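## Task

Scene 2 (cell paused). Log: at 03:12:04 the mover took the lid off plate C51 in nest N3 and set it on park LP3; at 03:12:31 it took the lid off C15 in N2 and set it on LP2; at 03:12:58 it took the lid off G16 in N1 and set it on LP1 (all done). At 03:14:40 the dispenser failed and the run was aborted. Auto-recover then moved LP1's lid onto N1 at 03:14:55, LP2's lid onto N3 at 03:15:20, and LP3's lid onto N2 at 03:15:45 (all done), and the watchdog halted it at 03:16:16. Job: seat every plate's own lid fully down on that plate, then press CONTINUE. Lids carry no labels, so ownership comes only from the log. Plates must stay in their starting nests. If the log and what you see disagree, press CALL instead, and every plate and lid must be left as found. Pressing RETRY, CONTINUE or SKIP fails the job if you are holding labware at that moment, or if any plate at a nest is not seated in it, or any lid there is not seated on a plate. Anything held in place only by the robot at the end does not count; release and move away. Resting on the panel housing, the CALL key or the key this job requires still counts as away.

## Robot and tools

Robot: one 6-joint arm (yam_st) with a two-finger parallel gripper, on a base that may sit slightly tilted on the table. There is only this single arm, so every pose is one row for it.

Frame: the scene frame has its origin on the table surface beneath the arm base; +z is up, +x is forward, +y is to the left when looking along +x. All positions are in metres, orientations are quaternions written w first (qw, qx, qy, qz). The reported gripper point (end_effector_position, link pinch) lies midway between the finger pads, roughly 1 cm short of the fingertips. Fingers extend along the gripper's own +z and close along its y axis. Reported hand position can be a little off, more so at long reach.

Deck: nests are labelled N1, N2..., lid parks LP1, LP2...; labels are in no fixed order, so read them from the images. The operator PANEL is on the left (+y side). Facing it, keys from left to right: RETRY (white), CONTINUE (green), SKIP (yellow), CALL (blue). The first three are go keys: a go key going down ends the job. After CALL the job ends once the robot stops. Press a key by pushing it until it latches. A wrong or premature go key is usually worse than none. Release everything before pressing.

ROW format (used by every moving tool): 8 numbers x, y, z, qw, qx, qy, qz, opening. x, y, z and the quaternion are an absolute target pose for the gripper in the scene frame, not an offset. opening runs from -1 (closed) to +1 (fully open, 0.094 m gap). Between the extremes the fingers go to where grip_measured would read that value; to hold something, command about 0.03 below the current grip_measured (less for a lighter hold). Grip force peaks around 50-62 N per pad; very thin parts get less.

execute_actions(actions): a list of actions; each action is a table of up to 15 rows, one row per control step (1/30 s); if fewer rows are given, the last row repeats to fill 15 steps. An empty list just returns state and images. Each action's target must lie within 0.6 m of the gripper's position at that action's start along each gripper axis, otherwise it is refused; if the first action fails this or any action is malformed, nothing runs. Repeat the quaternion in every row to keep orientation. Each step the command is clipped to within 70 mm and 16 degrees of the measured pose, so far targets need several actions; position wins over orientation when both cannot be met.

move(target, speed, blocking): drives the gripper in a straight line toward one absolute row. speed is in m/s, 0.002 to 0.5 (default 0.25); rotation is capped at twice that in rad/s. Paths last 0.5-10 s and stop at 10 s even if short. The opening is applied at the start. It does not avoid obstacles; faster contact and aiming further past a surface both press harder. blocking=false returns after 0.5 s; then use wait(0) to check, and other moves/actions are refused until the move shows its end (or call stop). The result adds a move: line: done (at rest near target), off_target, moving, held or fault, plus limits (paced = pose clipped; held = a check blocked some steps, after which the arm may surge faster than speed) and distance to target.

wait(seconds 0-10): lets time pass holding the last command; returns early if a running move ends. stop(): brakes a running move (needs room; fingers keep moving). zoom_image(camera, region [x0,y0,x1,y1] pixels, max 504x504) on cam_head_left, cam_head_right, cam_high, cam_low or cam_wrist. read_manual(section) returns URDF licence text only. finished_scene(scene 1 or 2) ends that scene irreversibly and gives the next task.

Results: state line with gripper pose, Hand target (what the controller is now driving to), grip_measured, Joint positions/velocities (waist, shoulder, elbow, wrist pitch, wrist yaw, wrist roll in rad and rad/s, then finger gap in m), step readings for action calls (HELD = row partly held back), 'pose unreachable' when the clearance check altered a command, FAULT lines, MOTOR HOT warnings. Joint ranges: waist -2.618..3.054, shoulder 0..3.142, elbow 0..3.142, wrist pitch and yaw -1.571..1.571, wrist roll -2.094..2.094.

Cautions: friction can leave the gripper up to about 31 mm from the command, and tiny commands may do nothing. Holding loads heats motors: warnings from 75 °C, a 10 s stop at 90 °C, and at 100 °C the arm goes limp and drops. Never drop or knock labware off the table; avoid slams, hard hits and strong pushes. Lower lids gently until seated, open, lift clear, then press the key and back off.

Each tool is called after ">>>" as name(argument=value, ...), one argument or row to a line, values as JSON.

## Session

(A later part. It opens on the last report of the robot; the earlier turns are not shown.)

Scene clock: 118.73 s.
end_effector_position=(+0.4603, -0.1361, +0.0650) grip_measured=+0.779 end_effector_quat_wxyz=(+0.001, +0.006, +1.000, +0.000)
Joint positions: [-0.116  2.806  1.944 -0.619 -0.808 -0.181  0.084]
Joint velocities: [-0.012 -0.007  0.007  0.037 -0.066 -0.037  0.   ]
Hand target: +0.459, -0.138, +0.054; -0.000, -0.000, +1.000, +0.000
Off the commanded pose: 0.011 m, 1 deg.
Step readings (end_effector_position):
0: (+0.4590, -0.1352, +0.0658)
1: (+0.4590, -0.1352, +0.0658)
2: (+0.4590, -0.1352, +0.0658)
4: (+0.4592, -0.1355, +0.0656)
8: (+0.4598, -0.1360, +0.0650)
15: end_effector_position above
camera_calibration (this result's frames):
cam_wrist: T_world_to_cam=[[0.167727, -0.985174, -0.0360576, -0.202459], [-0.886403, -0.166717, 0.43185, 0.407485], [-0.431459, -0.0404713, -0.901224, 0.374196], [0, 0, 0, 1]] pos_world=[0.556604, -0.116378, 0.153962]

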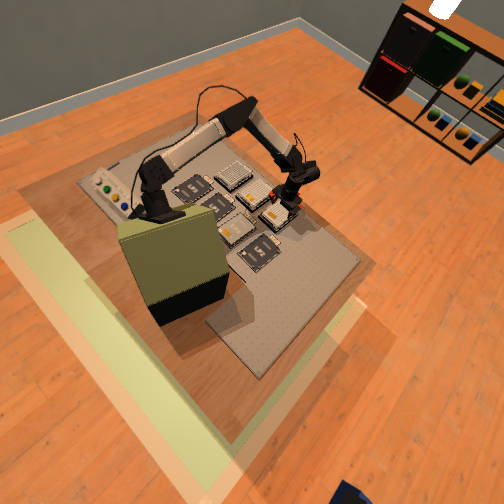

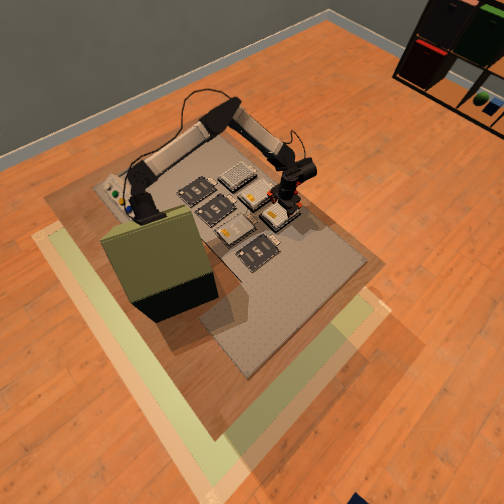

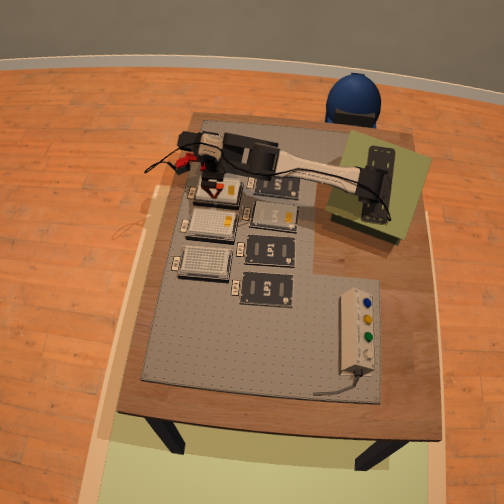

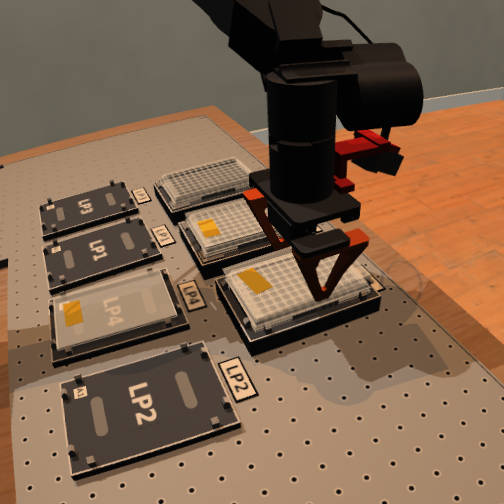

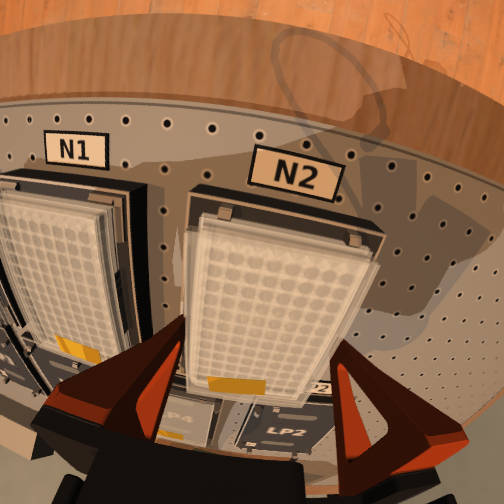

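>>> zoom_image(
  camera="cam_low",
  region=[200, 240, 320, 350],
)

>>> zoom_image(
  camera="cam_wrist",
  region=[170, 170, 400, 330],
)

>>> zoom_image(
  camera="cam_high",
  region=[170, 160, 260, 250],
)

Region (200, 240, 320, 350) of cam_low's 504x504 image, scaled by 4.200, with more detail than that image has; it fills the top 462 rows of this view, and the rest is white.

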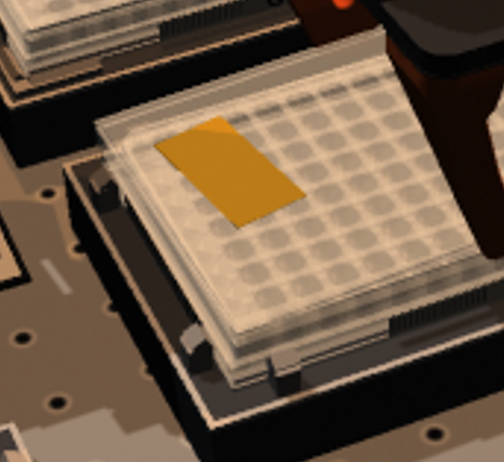

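Region (170, 170, 400, 330) of cam_wrist's 504x504 image, scaled by 2.191, with more detail than that image has; it fills the top 351 rows of this view, and the rest is white.

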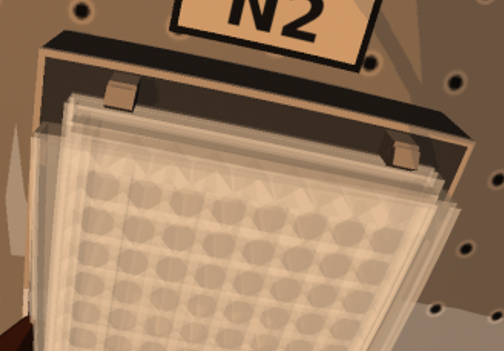

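Region (170, 160, 260, 250) of cam_high's 504x504 image, scaled by 5.600, with more detail than that image has.

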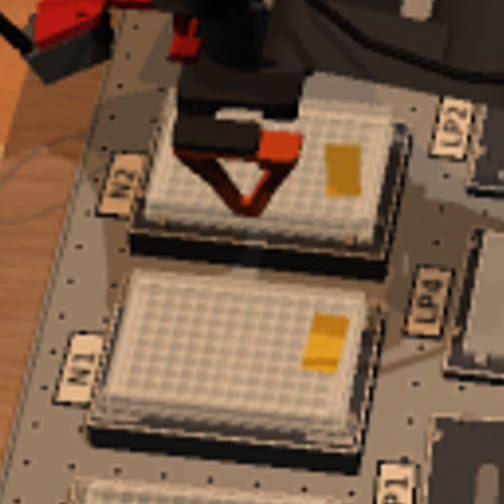

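>>> execute_actions(
  actions=[
    [[0.459,-0.139,0.052,0,0,1,0,0.755],[0.459,-0.140,0.049,0,0,1,0,0.755],[0.459,-0.140,0.046,0,0,1,0,0.755],[0.459,-0.140,0.044,0,0,1,0,0.755],[0.459,-0.140,0.044,0,0,1,0,0.755],[0.459,-0.140,0.044,0,0,1,0,0.755],[0.459,-0.139,0.048,0,0,1,0,0.755],[0.459,-0.138,0.052,0,0,1,0,0.755]],
  ],
)

Scene clock: 120.27 s.
end_effector_position=(+0.4602, -0.1366, +0.0606) grip_measured=+0.779 end_effector_quat_wxyz=(+0.004, +0.011, +1.000, +0.005)
Joint positions: [-0.112  2.816  1.944 -0.601 -0.817 -0.162  0.084]
Joint velocities: [-0.007 -0.007 -0.012  0.007  0.037  0.007  0.   ]
Hand target: +0.459, -0.138, +0.052; +0.000, -0.000, +1.000, -0.000
Off the commanded pose: 0.009 m, 1 deg.
Step readings (end_effector_position):
0: (+0.4604, -0.1361, +0.0650)
1: (+0.4605, -0.1361, +0.0650)
2: (+0.4604, -0.1364, +0.0647)
4: (+0.4602, -0.1369, +0.0633)
8: (+0.4602, -0.1366, +0.0606)
15: end_effector_position above
camera_calibration (this result's frames):
cam_wrist: T_world_to_cam=[[0.157937, -0.98647, -0.0439624, -0.19834], [-0.890082, -0.1615, 0.426231, 0.411981], [-0.427564, -0.0281876, -0.903546, 0.370248], [0, 0, 0, 1]] pos_world=[0.556327, -0.118685, 0.150218]

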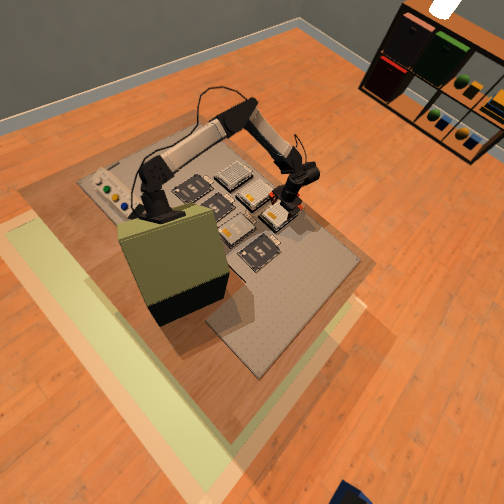

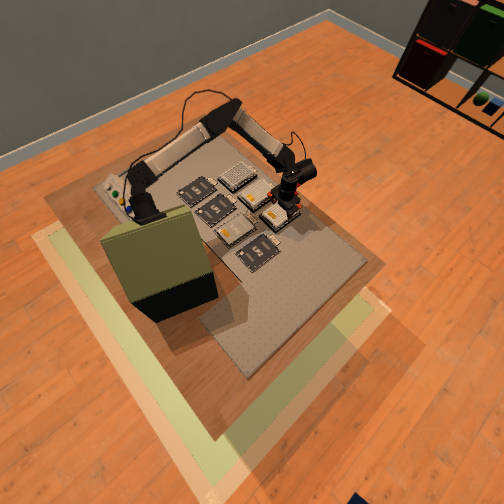

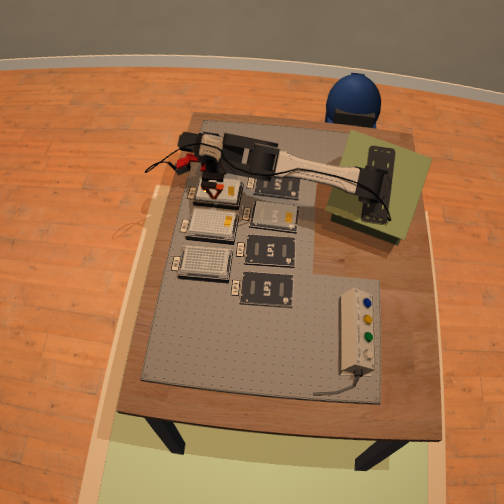

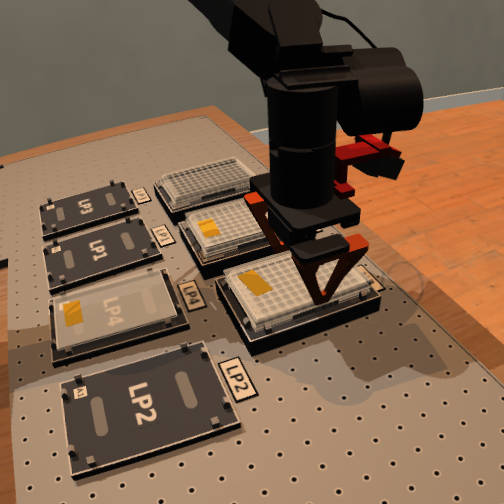

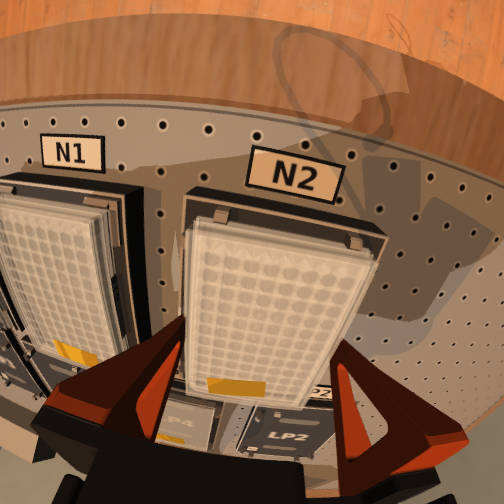

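At (0.4602, −0.1366, 0.0606). Release.

>>> execute_actions(
  actions=[
    [[0.459,-0.138,0.053,0,0,1,0,0.77],[0.459,-0.138,0.054,0,0,1,0,0.78],[0.459,-0.138,0.055,0,0,1,0,0.80],[0.459,-0.138,0.056,0,0,1,0,0.83],[0.459,-0.138,0.057,0,0,1,0,0.87],[0.459,-0.138,0.058,0,0,1,0,0.92],[0.459,-0.138,0.059,0,0,1,0,0.96],[0.459,-0.138,0.060,0,0,1,0,1.0]],
  ],
)

>>> zoom_image(
  camera="cam_low",
  region=[140, 140, 400, 360],
)

Scene clock: 121.10 s.
end_effector_position=(+0.4601, -0.1370, +0.0606) grip_measured=+1.000 end_effector_quat_wxyz=(+0.004, +0.002, +1.000, +0.003)
Joint positions: [-0.112  2.816  1.944 -0.601 -0.815 -0.181  0.094]
Joint velocities: [-0.022 -0.002  0.002 -0.037 -0.037 -0.007  0.   ]
Hand target: +0.459, -0.138, +0.060; +0.000, +0.000, +1.000, +0.000
Off the commanded pose: 0.002 m, 1 deg.
Step readings (end_effector_position):
0: (+0.4602, -0.1366, +0.0606)
1: (+0.4602, -0.1366, +0.0606)
2: (+0.4602, -0.1366, +0.0606)
4: (+0.4602, -0.1366, +0.0606)
8: (+0.4602, -0.1370, +0.0606)
15: end_effector_position above
camera_calibration (this result's frames):
cam_wrist: T_world_to_cam=[[0.175948, -0.983518, -0.0416573, -0.206733], [-0.886871, -0.176739, 0.426875, 0.408252], [-0.427202, -0.0381632, -0.90335, 0.368658], [0, 0, 0, 1]] pos_world=[0.555932, -0.117102, 0.150143]

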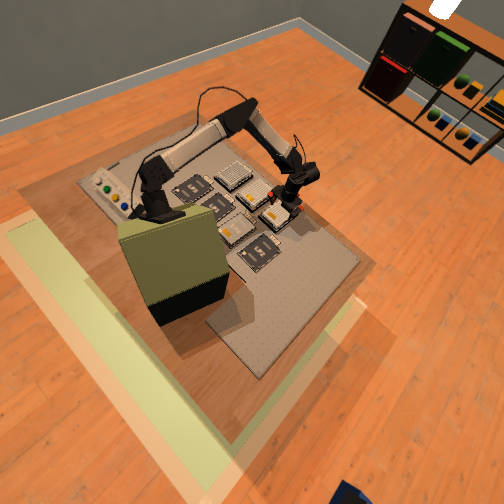

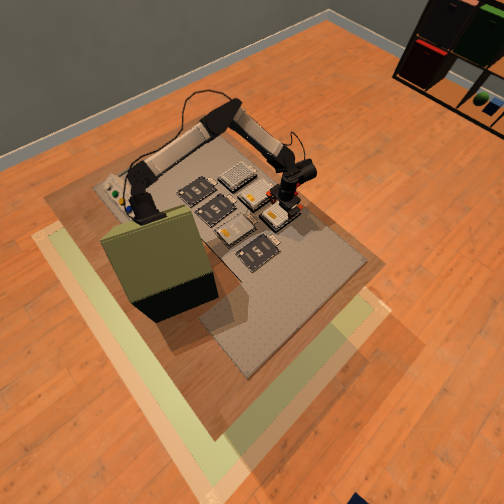

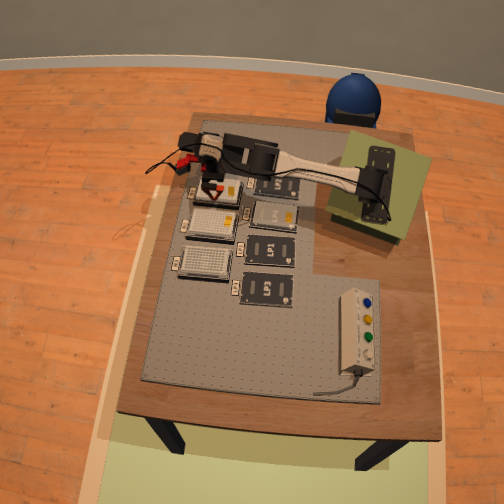

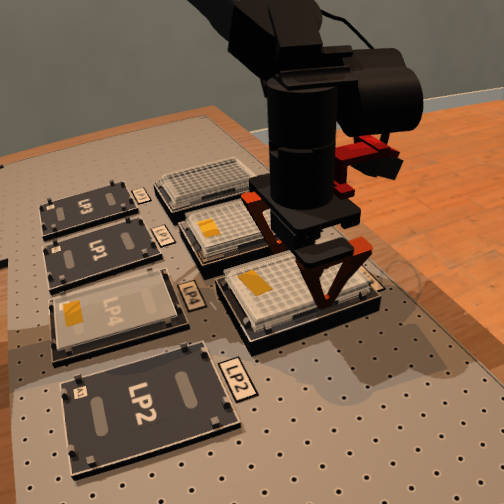

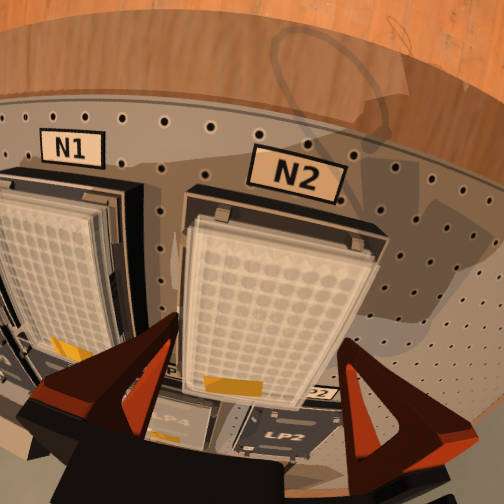

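Region (140, 140, 400, 360) of cam_low's 504x504 image, scaled by 1.938, with more detail than that image has; it fills the top 426 rows of this view, and the rest is white.

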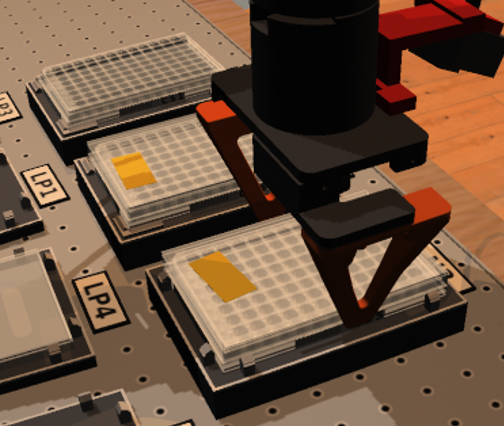

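>>> execute_actions(
  actions=[
    [[0.460,-0.135,0.064,0,0,1,0,1],[0.460,-0.134,0.068,0,0,1,0,1],[0.460,-0.133,0.072,0,0,1,0,1],[0.460,-0.133,0.076,0,0,1,0,1],[0.460,-0.133,0.080,0,0,1,0,1],[0.460,-0.133,0.084,0,0,1,0,1],[0.460,-0.133,0.088,0,0,1,0,1],[0.460,-0.133,0.092,0,0,1,0,1],[0.460,-0.133,0.096,0,0,1,0,1],[0.460,-0.133,0.100,0,0,1,0,1],[0.460,-0.133,0.104,0,0,1,0,1],[0.460,-0.133,0.108,0,0,1,0,1],[0.460,-0.133,0.110,0,0,1,0,1]],
  ],
)

>>> move(
  target=[0.271,-0.072,0.095,0,0,1,0,1],
  speed=0.2,
)

Scene clock: 122.17 s.
end_effector_position=(+0.4675, -0.1338, +0.1030) grip_measured=+1.000 end_effector_quat_wxyz=(+0.012, -0.006, +1.000, -0.001)
Joint positions: [-0.168  2.742  1.944 -0.707 -0.814 -0.258  0.094]
Joint velocities: [-0.173 -0.129 -0.002 -0.154 -0.051 -0.11   0.   ]
Hand target: +0.460, -0.133, +0.110; +0.001, +0.000, +1.000, +0.000
Off the commanded pose: 0.010 m, 2 deg.
Step readings (end_effector_position):
0: (+0.4601, -0.1372, +0.0606)
1: (+0.4600, -0.1371, +0.0606)
2: (+0.4598, -0.1371, +0.0606)
4: (+0.4592, -0.1360, +0.0616)
8: (+0.4611, -0.1321, +0.0711)
15: end_effector_position above
camera_calibration (this result's frames):
cam_wrist: T_world_to_cam=[[0.192262, -0.980914, -0.0290282, -0.211641], [-0.891004, -0.186884, 0.413746, 0.399171], [-0.411275, -0.0536836, -0.909929, 0.401338], [0, 0, 0, 1]] pos_world=[0.561414, -0.111458, 0.19389]

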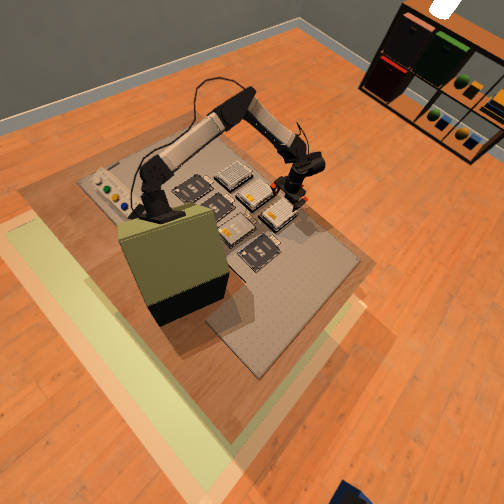

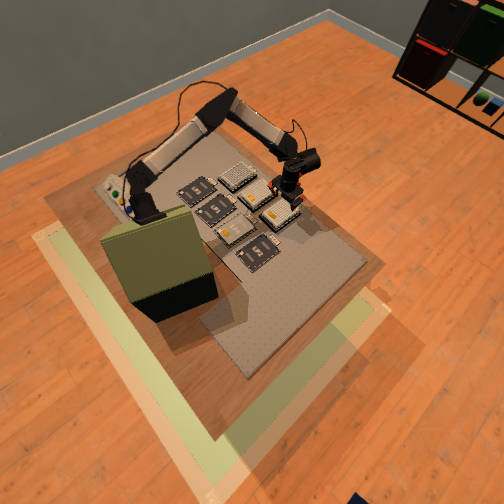

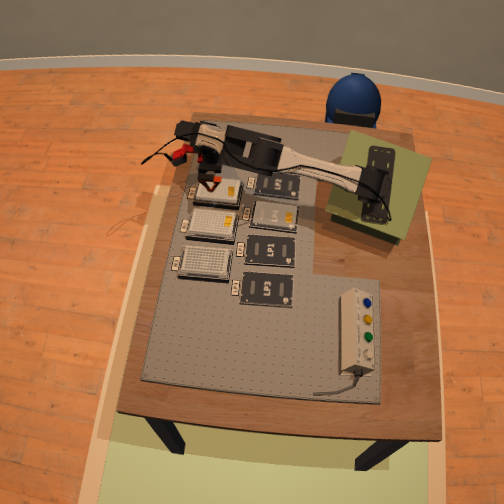

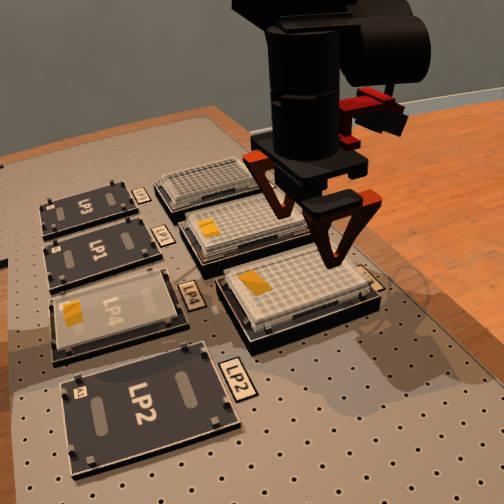

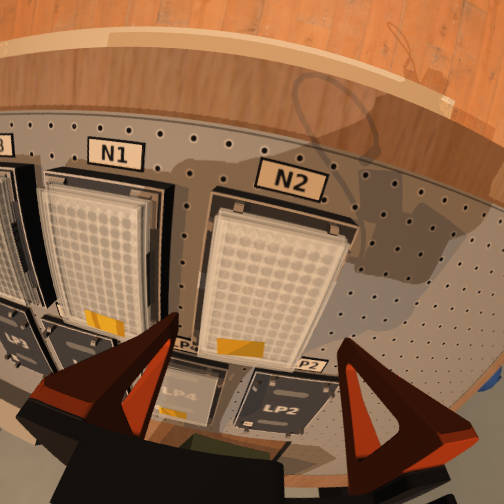

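Scene clock: 123.93 s.
end_effector_position=(+0.2768, -0.0766, +0.0949) grip_measured=+1.000 end_effector_quat_wxyz=(+0.002, +0.004, +1.000, +0.002)
Joint positions: [-0.138  2.298  0.837 -0.042 -0.814 -0.216  0.094]
Joint velocities: [-0.007  0.002 -0.012 -0.037 -0.022  0.007  0.   ]
Hand target: +0.272, -0.072, +0.094; -0.000, -0.000, +1.000, +0.000
Off the commanded pose: 0.007 m, 1 deg.
move: done
camera_calibration (this result's frames):
cam_wrist: T_world_to_cam=[[0.171694, -0.984356, -0.0395612, -0.112691], [-0.886292, -0.171873, 0.430054, 0.241601], [-0.430126, -0.0387749, -0.901936, 0.324214], [0, 0, 0, 1]] pos_world=[0.372931, -0.0568321, 0.184061]

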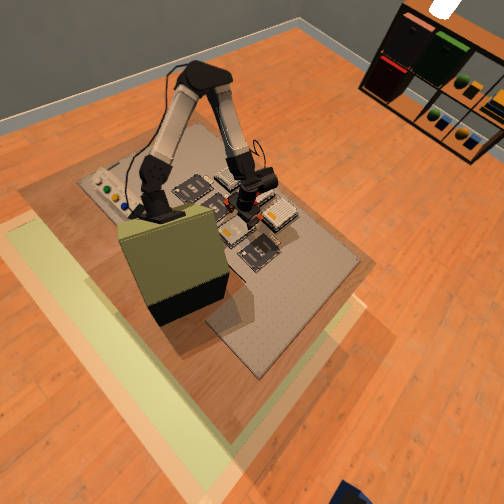

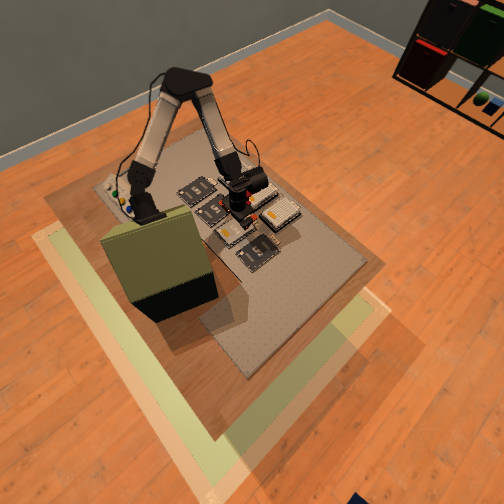

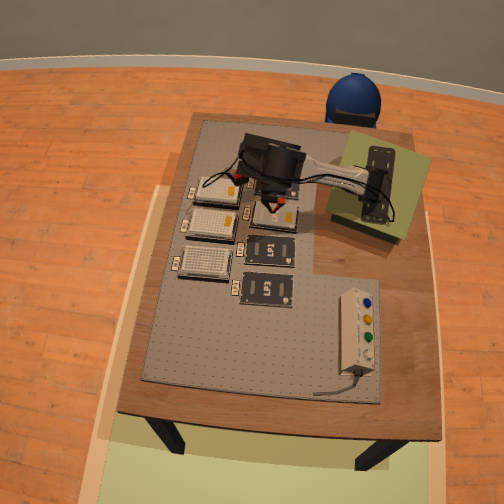

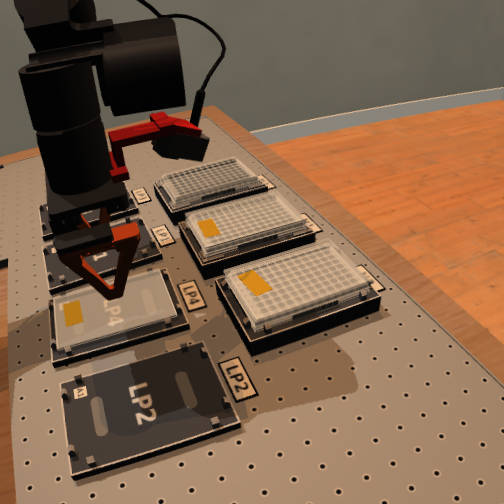

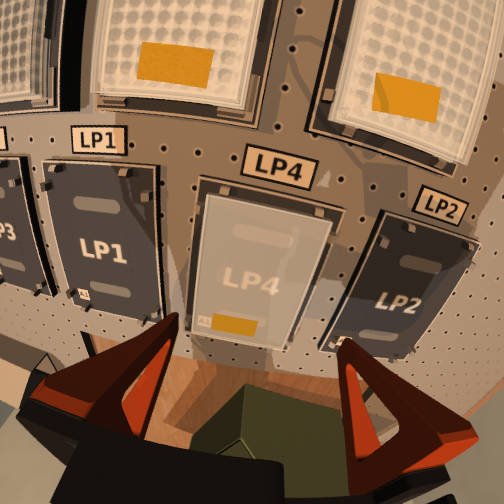

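>>> execute_actions(
  actions=[
    [[0.270,-0.072,0.092,0,0,1,0,1],[0.269,-0.072,0.089,0,0,1,0,1],[0.268,-0.072,0.086,0,0,1,0,1],[0.268,-0.072,0.083,0,0,1,0,1],[0.268,-0.072,0.080,0,0,1,0,1],[0.268,-0.072,0.077,0,0,1,0,1],[0.268,-0.072,0.074,0,0,1,0,1],[0.268,-0.072,0.071,0,0,1,0,1],[0.268,-0.072,0.068,0,0,1,0,1],[0.268,-0.072,0.065,0,0,1,0,1],[0.268,-0.072,0.062,0,0,1,0,1],[0.268,-0.072,0.059,0,0,1,0,1],[0.268,-0.072,0.056,0,0,1,0,1],[0.268,-0.072,0.054,0,0,1,0,1],[0.268,-0.072,0.053,0,0,1,0,1]],
  ],
)

Scene clock: 125.10 s.
end_effector_position=(+0.2734, -0.0698, +0.0626) grip_measured=+1.000 end_effector_quat_wxyz=(-0.002, -0.007, +1.000, +0.005)
Joint positions: [-0.044  2.369  0.822  0.128 -0.807 -0.111  0.094]
Joint velocities: [0.188 0.227 0.007 0.286 0.081 0.271 0.   ]
Hand target: +0.268, -0.072, +0.054; -0.002, -0.000, +1.000, +0.001
Off the commanded pose: 0.011 m, 1 deg.
Step readings (end_effector_position):
0: (+0.2772, -0.0767, +0.0949)
1: (+0.2776, -0.0768, +0.0949)
2: (+0.2781, -0.0768, +0.0947)
4: (+0.2780, -0.0756, +0.0929)
8: (+0.2786, -0.0707, +0.0845)
15: end_effector_position above
camera_calibration (this result's frames):
cam_wrist: T_world_to_cam=[[0.192271, -0.980232, -0.0466639, -0.111618], [-0.878784, -0.193146, 0.436386, 0.249719], [-0.436772, -0.0428967, -0.898549, 0.295261], [0, 0, 0, 1]] pos_world=[0.369872, -0.0485135, 0.151124]

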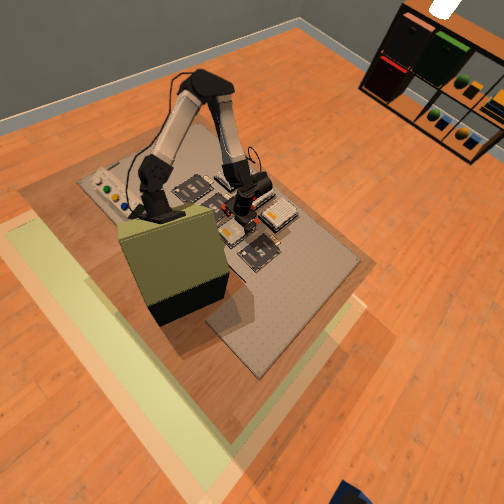

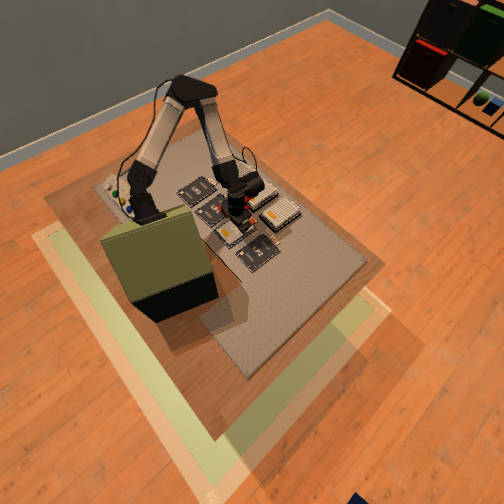

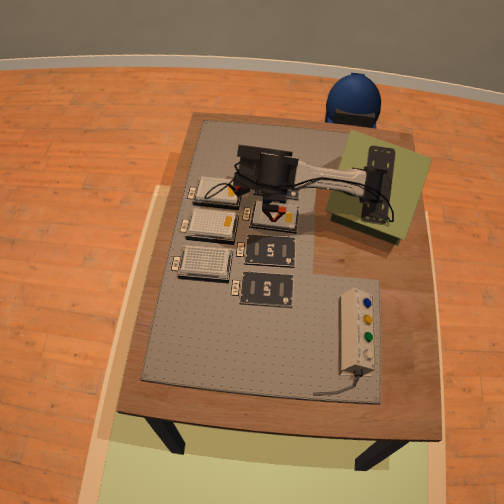

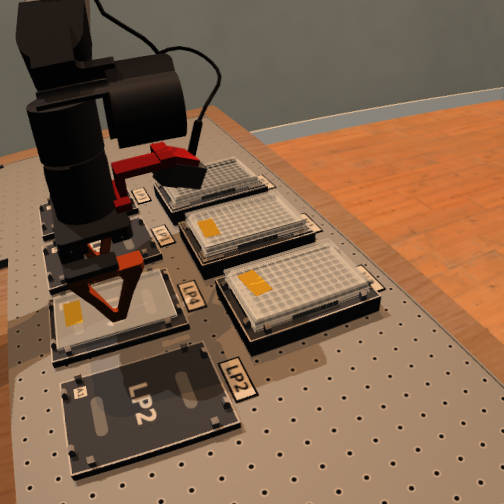

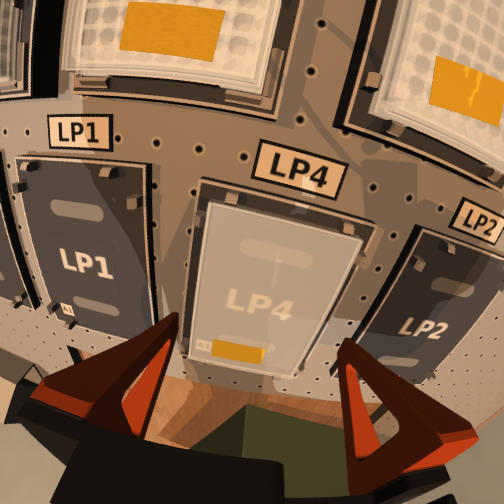

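>>> execute_actions(
  actions=[
    [[0.268,-0.072,0.054,0,0,1,0,1]],
  ],
)

Scene clock: 125.83 s.
end_effector_position=(+0.2792, -0.0711, +0.0582) grip_measured=+1.000 end_effector_quat_wxyz=(+0.009, -0.006, +1.000, +0.003)
Joint positions: [-0.033  2.382  0.822  0.185 -0.803 -0.072  0.094]
Joint velocities: [-0.007 -0.002 -0.012  0.022 -0.007  0.007  0.   ]
Hand target: +0.268, -0.072, +0.054; -0.000, +0.000, +1.000, +0.000
Off the commanded pose: 0.012 m, 1 deg.
Step readings (end_effector_position):
0: (+0.2759, -0.0706, +0.0582)
1: (+0.2764, -0.0707, +0.0582)
2: (+0.2770, -0.0708, +0.0582)
4: (+0.2778, -0.0709, +0.0582)
8: (+0.2787, -0.0710, +0.0582)
15: end_effector_position above
camera_calibration (this result's frames):
cam_wrist: T_world_to_cam=[[0.192409, -0.980587, -0.0377794, -0.114708], [-0.888671, -0.190445, 0.417127, 0.260511], [-0.416224, -0.0466857, -0.908063, 0.288318], [0, 0, 0, 1]] pos_world=[0.373584, -0.0494078, 0.148811]

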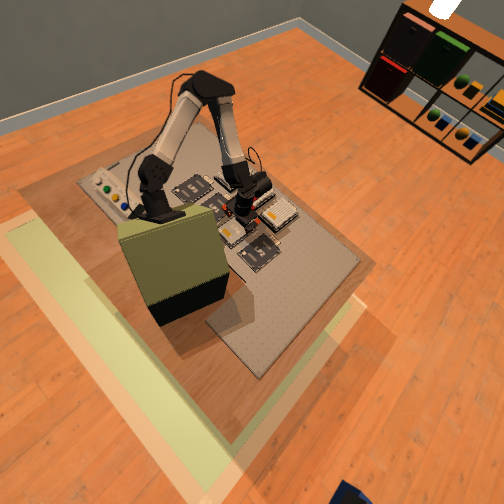

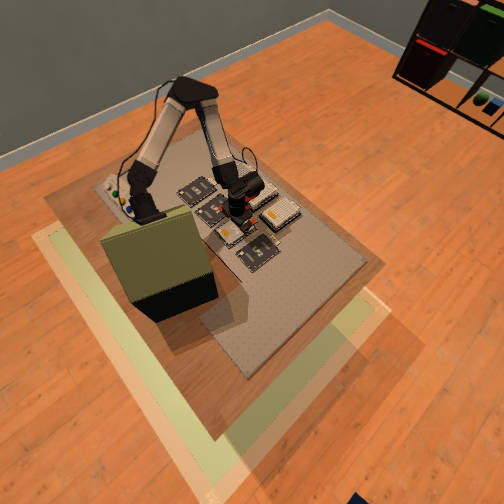

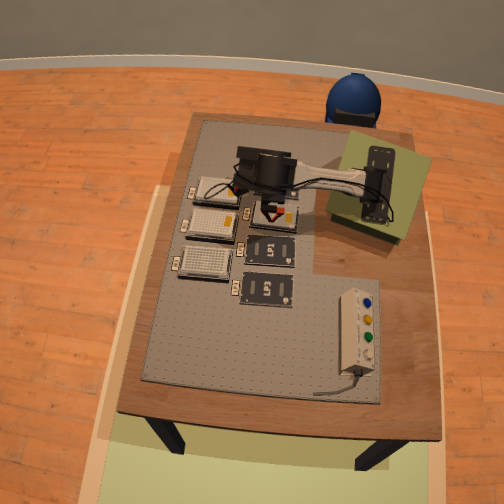

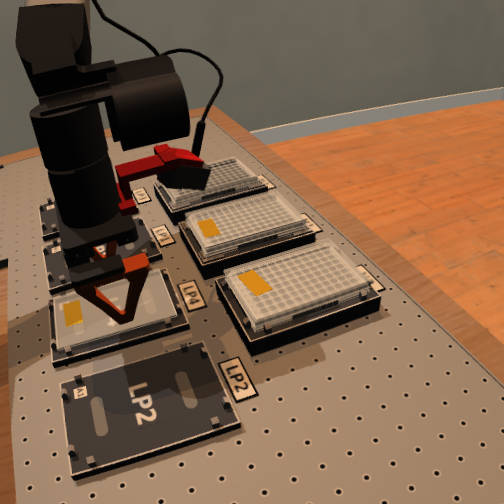

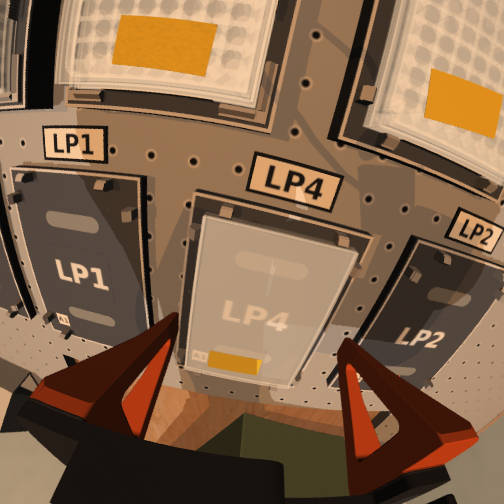

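>>> execute_actions(
  actions=[
    [[0.266,-0.072,0.051,0,0,1,0,1],[0.264,-0.072,0.048,0,0,1,0,1],[0.263,-0.072,0.045,0,0,1,0,1],[0.263,-0.072,0.043,0,0,1,0,1],[0.263,-0.072,0.041,0,0,1,0,1],[0.263,-0.072,0.039,0,0,1,0,1],[0.263,-0.072,0.037,0,0,1,0,1],[0.263,-0.072,0.036,0,0,1,0,1],[0.263,-0.072,0.035,0,0,1,0,1]],
  ],
)

Scene clock: 126.90 s.
end_effector_position=(+0.2753, -0.0709, +0.0398) grip_measured=+1.000 end_effector_quat_wxyz=(+0.008, -0.007, +1.000, +0.003)
Joint positions: [ 0.012  2.438  0.822  0.283 -0.794 -0.013  0.094]
Joint velocities: [-0.007 -0.012 -0.032  0.11  -0.007  0.11   0.   ]
Hand target: +0.263, -0.072, +0.035; -0.000, -0.000, +1.000, -0.000
Off the commanded pose: 0.013 m, 1 deg.
Step readings (end_effector_position):
0: (+0.2793, -0.0711, +0.0582)
1: (+0.2797, -0.0711, +0.0583)
2: (+0.2803, -0.0713, +0.0579)
4: (+0.2812, -0.0713, +0.0553)
8: (+0.2767, -0.0706, +0.0457)
15: end_effector_position above
camera_calibration (this result's frames):
cam_wrist: T_world_to_cam=[[0.194163, -0.980197, -0.0389134, -0.114904], [-0.887291, -0.1924, 0.419162, 0.264219], [-0.418348, -0.046858, -0.907077, 0.27046], [0, 0, 0, 1]] pos_world=[0.369896, -0.0491198, 0.130106]

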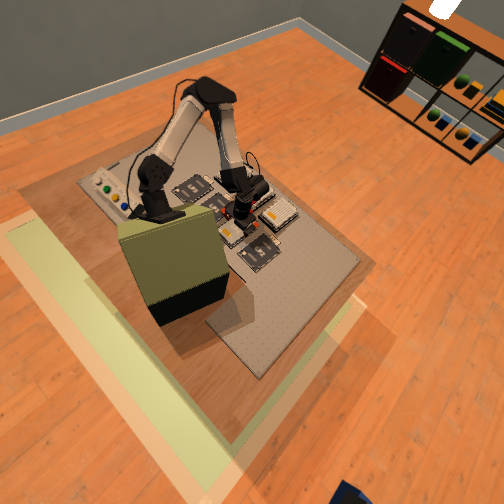

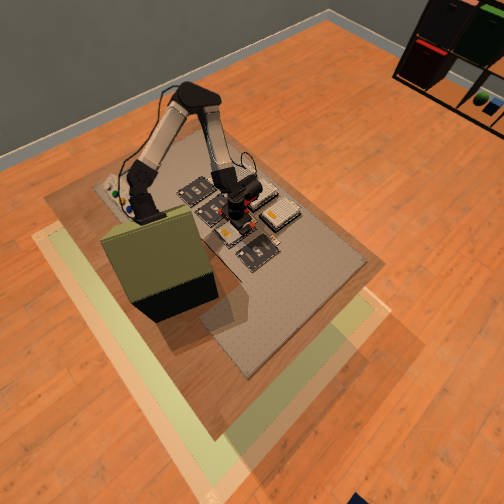

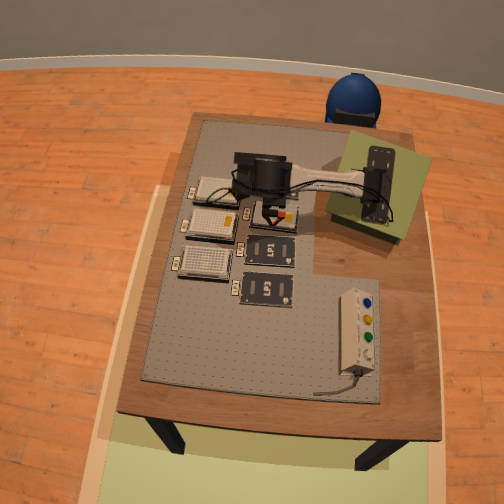

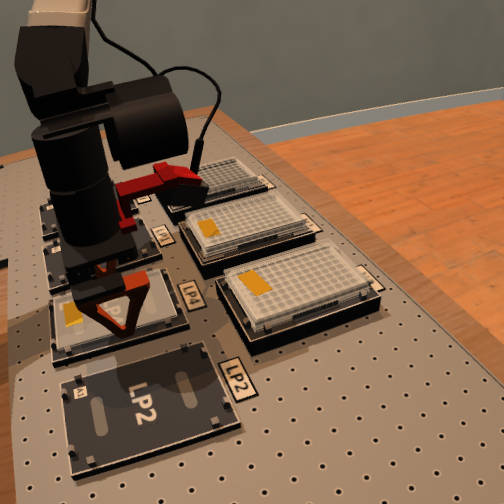

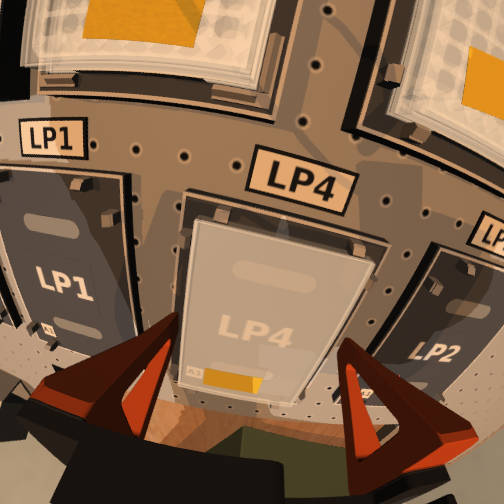

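>>> execute_actions(
  actions=[
    [[0.266,-0.072,0.038,0,0,1,0,1],[0.268,-0.072,0.039,0,0,1,0,1],[0.268,-0.072,0.039,0,0,1,0,1],[0.268,-0.072,0.039,0,0,1,0,1],[0.268,-0.072,0.039,0,0,1,0,0.93],[0.268,-0.072,0.039,0,0,1,0,0.89],[0.268,-0.072,0.039,0,0,1,0,0.85],[0.268,-0.072,0.039,0,0,1,0,0.82],[0.268,-0.072,0.039,0,0,1,0,0.79],[0.268,-0.072,0.039,0,0,1,0,0.77],[0.268,-0.072,0.039,0,0,1,0,0.755]],
  ],
)

Scene clock: 127.87 s.
end_effector_position=(+0.2772, -0.0699, +0.0399) grip_measured=+0.758 end_effector_quat_wxyz=(+0.012, -0.007, +1.000, +0.006)
Joint positions: [ 0.012  2.438  0.822  0.293 -0.8   -0.007  0.083]
Joint velocities: [-0.002  0.012 -0.007  0.051  0.066 -0.051 -0.   ]
Hand target: +0.268, -0.072, +0.039; +0.000, -0.000, +1.000, +0.000
Off the commanded pose: 0.009 m, 2 deg.
Step readings (end_effector_position):
0: (+0.2778, -0.0711, +0.0398)
1: (+0.2778, -0.0711, +0.0398)
2: (+0.2777, -0.0711, +0.0398)
4: (+0.2775, -0.0711, +0.0398)
8: (+0.2772, -0.0698, +0.0398)
15: end_effector_position above
camera_calibration (this result's frames):
cam_wrist: T_world_to_cam=[[0.194958, -0.97983, -0.0438592, -0.114254], [-0.890059, -0.195528, 0.411782, 0.266885], [-0.412052, -0.0412429, -0.910226, 0.270185], [0, 0, 0, 1]] pos_world=[0.371148, -0.0486227, 0.13102]

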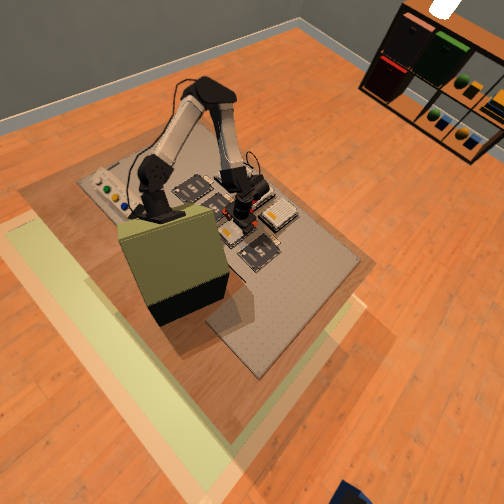

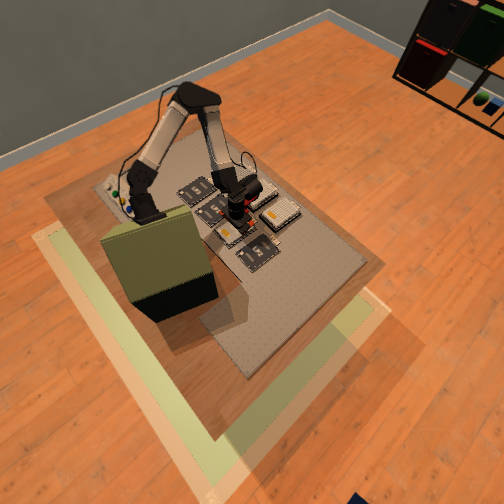

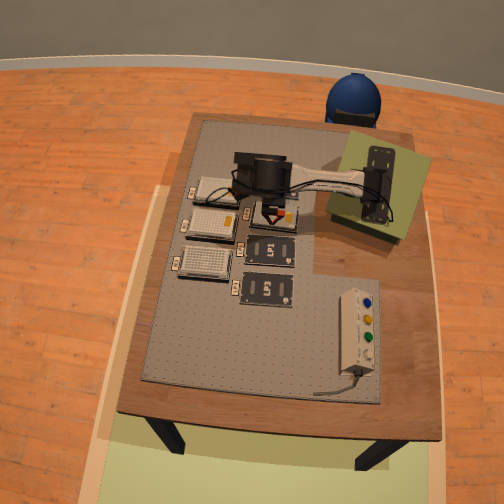

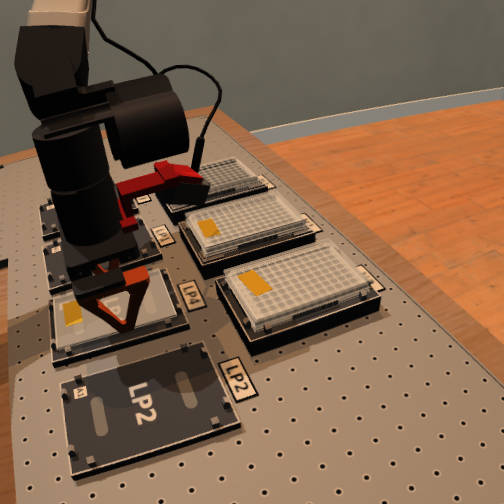

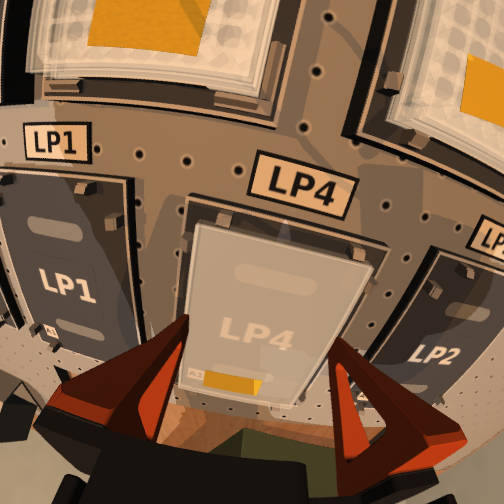

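>>> execute_actions(
  actions=[],
)

>>> zoom_image(
  camera="cam_low",
  region=[30, 240, 210, 380],
)

>>> zoom_image(
  camera="cam_wrist",
  region=[140, 270, 400, 430],
)

Scene clock: 128.33 s.
end_effector_position=(+0.2772, -0.0699, +0.0399) grip_measured=+0.758 end_effector_quat_wxyz=(+0.012, -0.007, +1.000, +0.006)
Joint positions: [ 0.012  2.438  0.822  0.293 -0.8   -0.007  0.083]
Joint velocities: [ 0.007 -0.012 -0.012  0.022  0.051  0.007 -0.   ]
Hand target: +0.268, -0.072, +0.039; +0.000, -0.000, +1.000, +0.000
Off the commanded pose: 0.009 m, 2 deg.
camera_calibration (this result's frames):
cam_wrist: T_world_to_cam=[[0.194958, -0.97983, -0.0438592, -0.114254], [-0.890059, -0.195528, 0.411782, 0.266885], [-0.412052, -0.0412429, -0.910226, 0.270185], [0, 0, 0, 1]] pos_world=[0.371148, -0.0486227, 0.13102]

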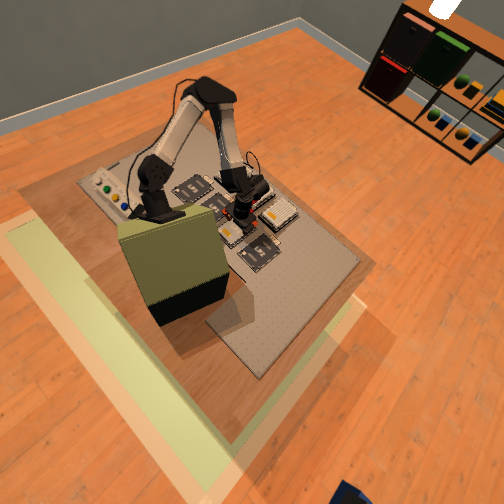

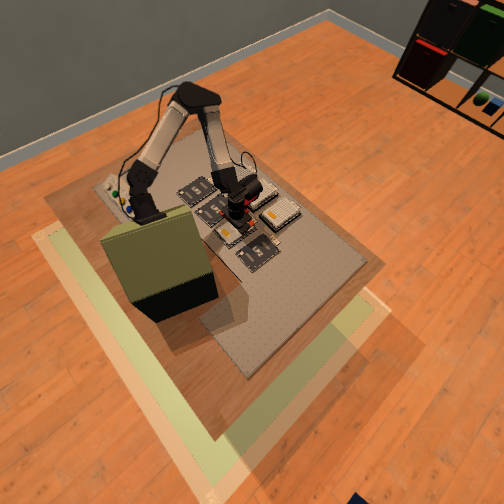

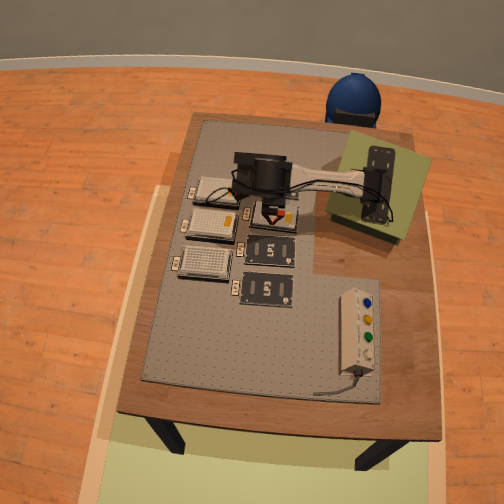

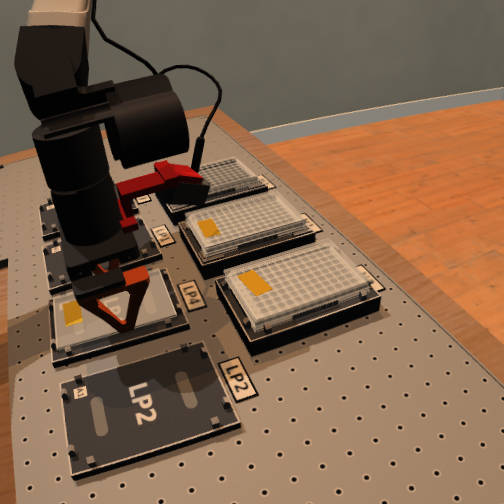

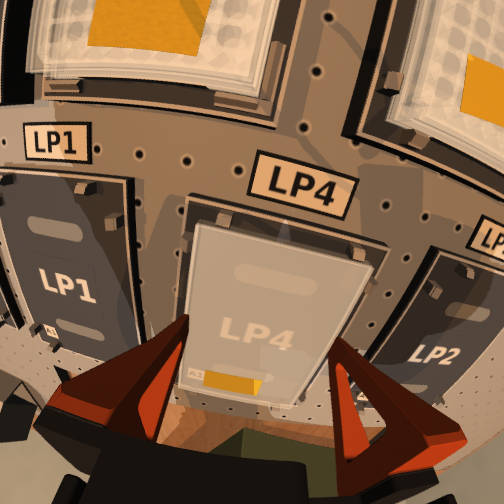

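Region (30, 240, 210, 380) of cam_low's 504x504 image, scaled by 2.800, with more detail than that image has.

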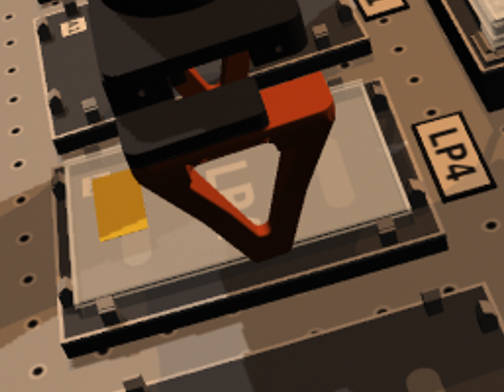

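Region (140, 270, 400, 430) of cam_wrist's 504x504 image, scaled by 1.938, with more detail than that image has; it fills the top 310 rows of this view, and the rest is white.

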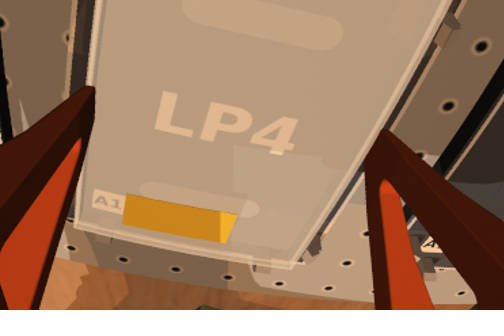

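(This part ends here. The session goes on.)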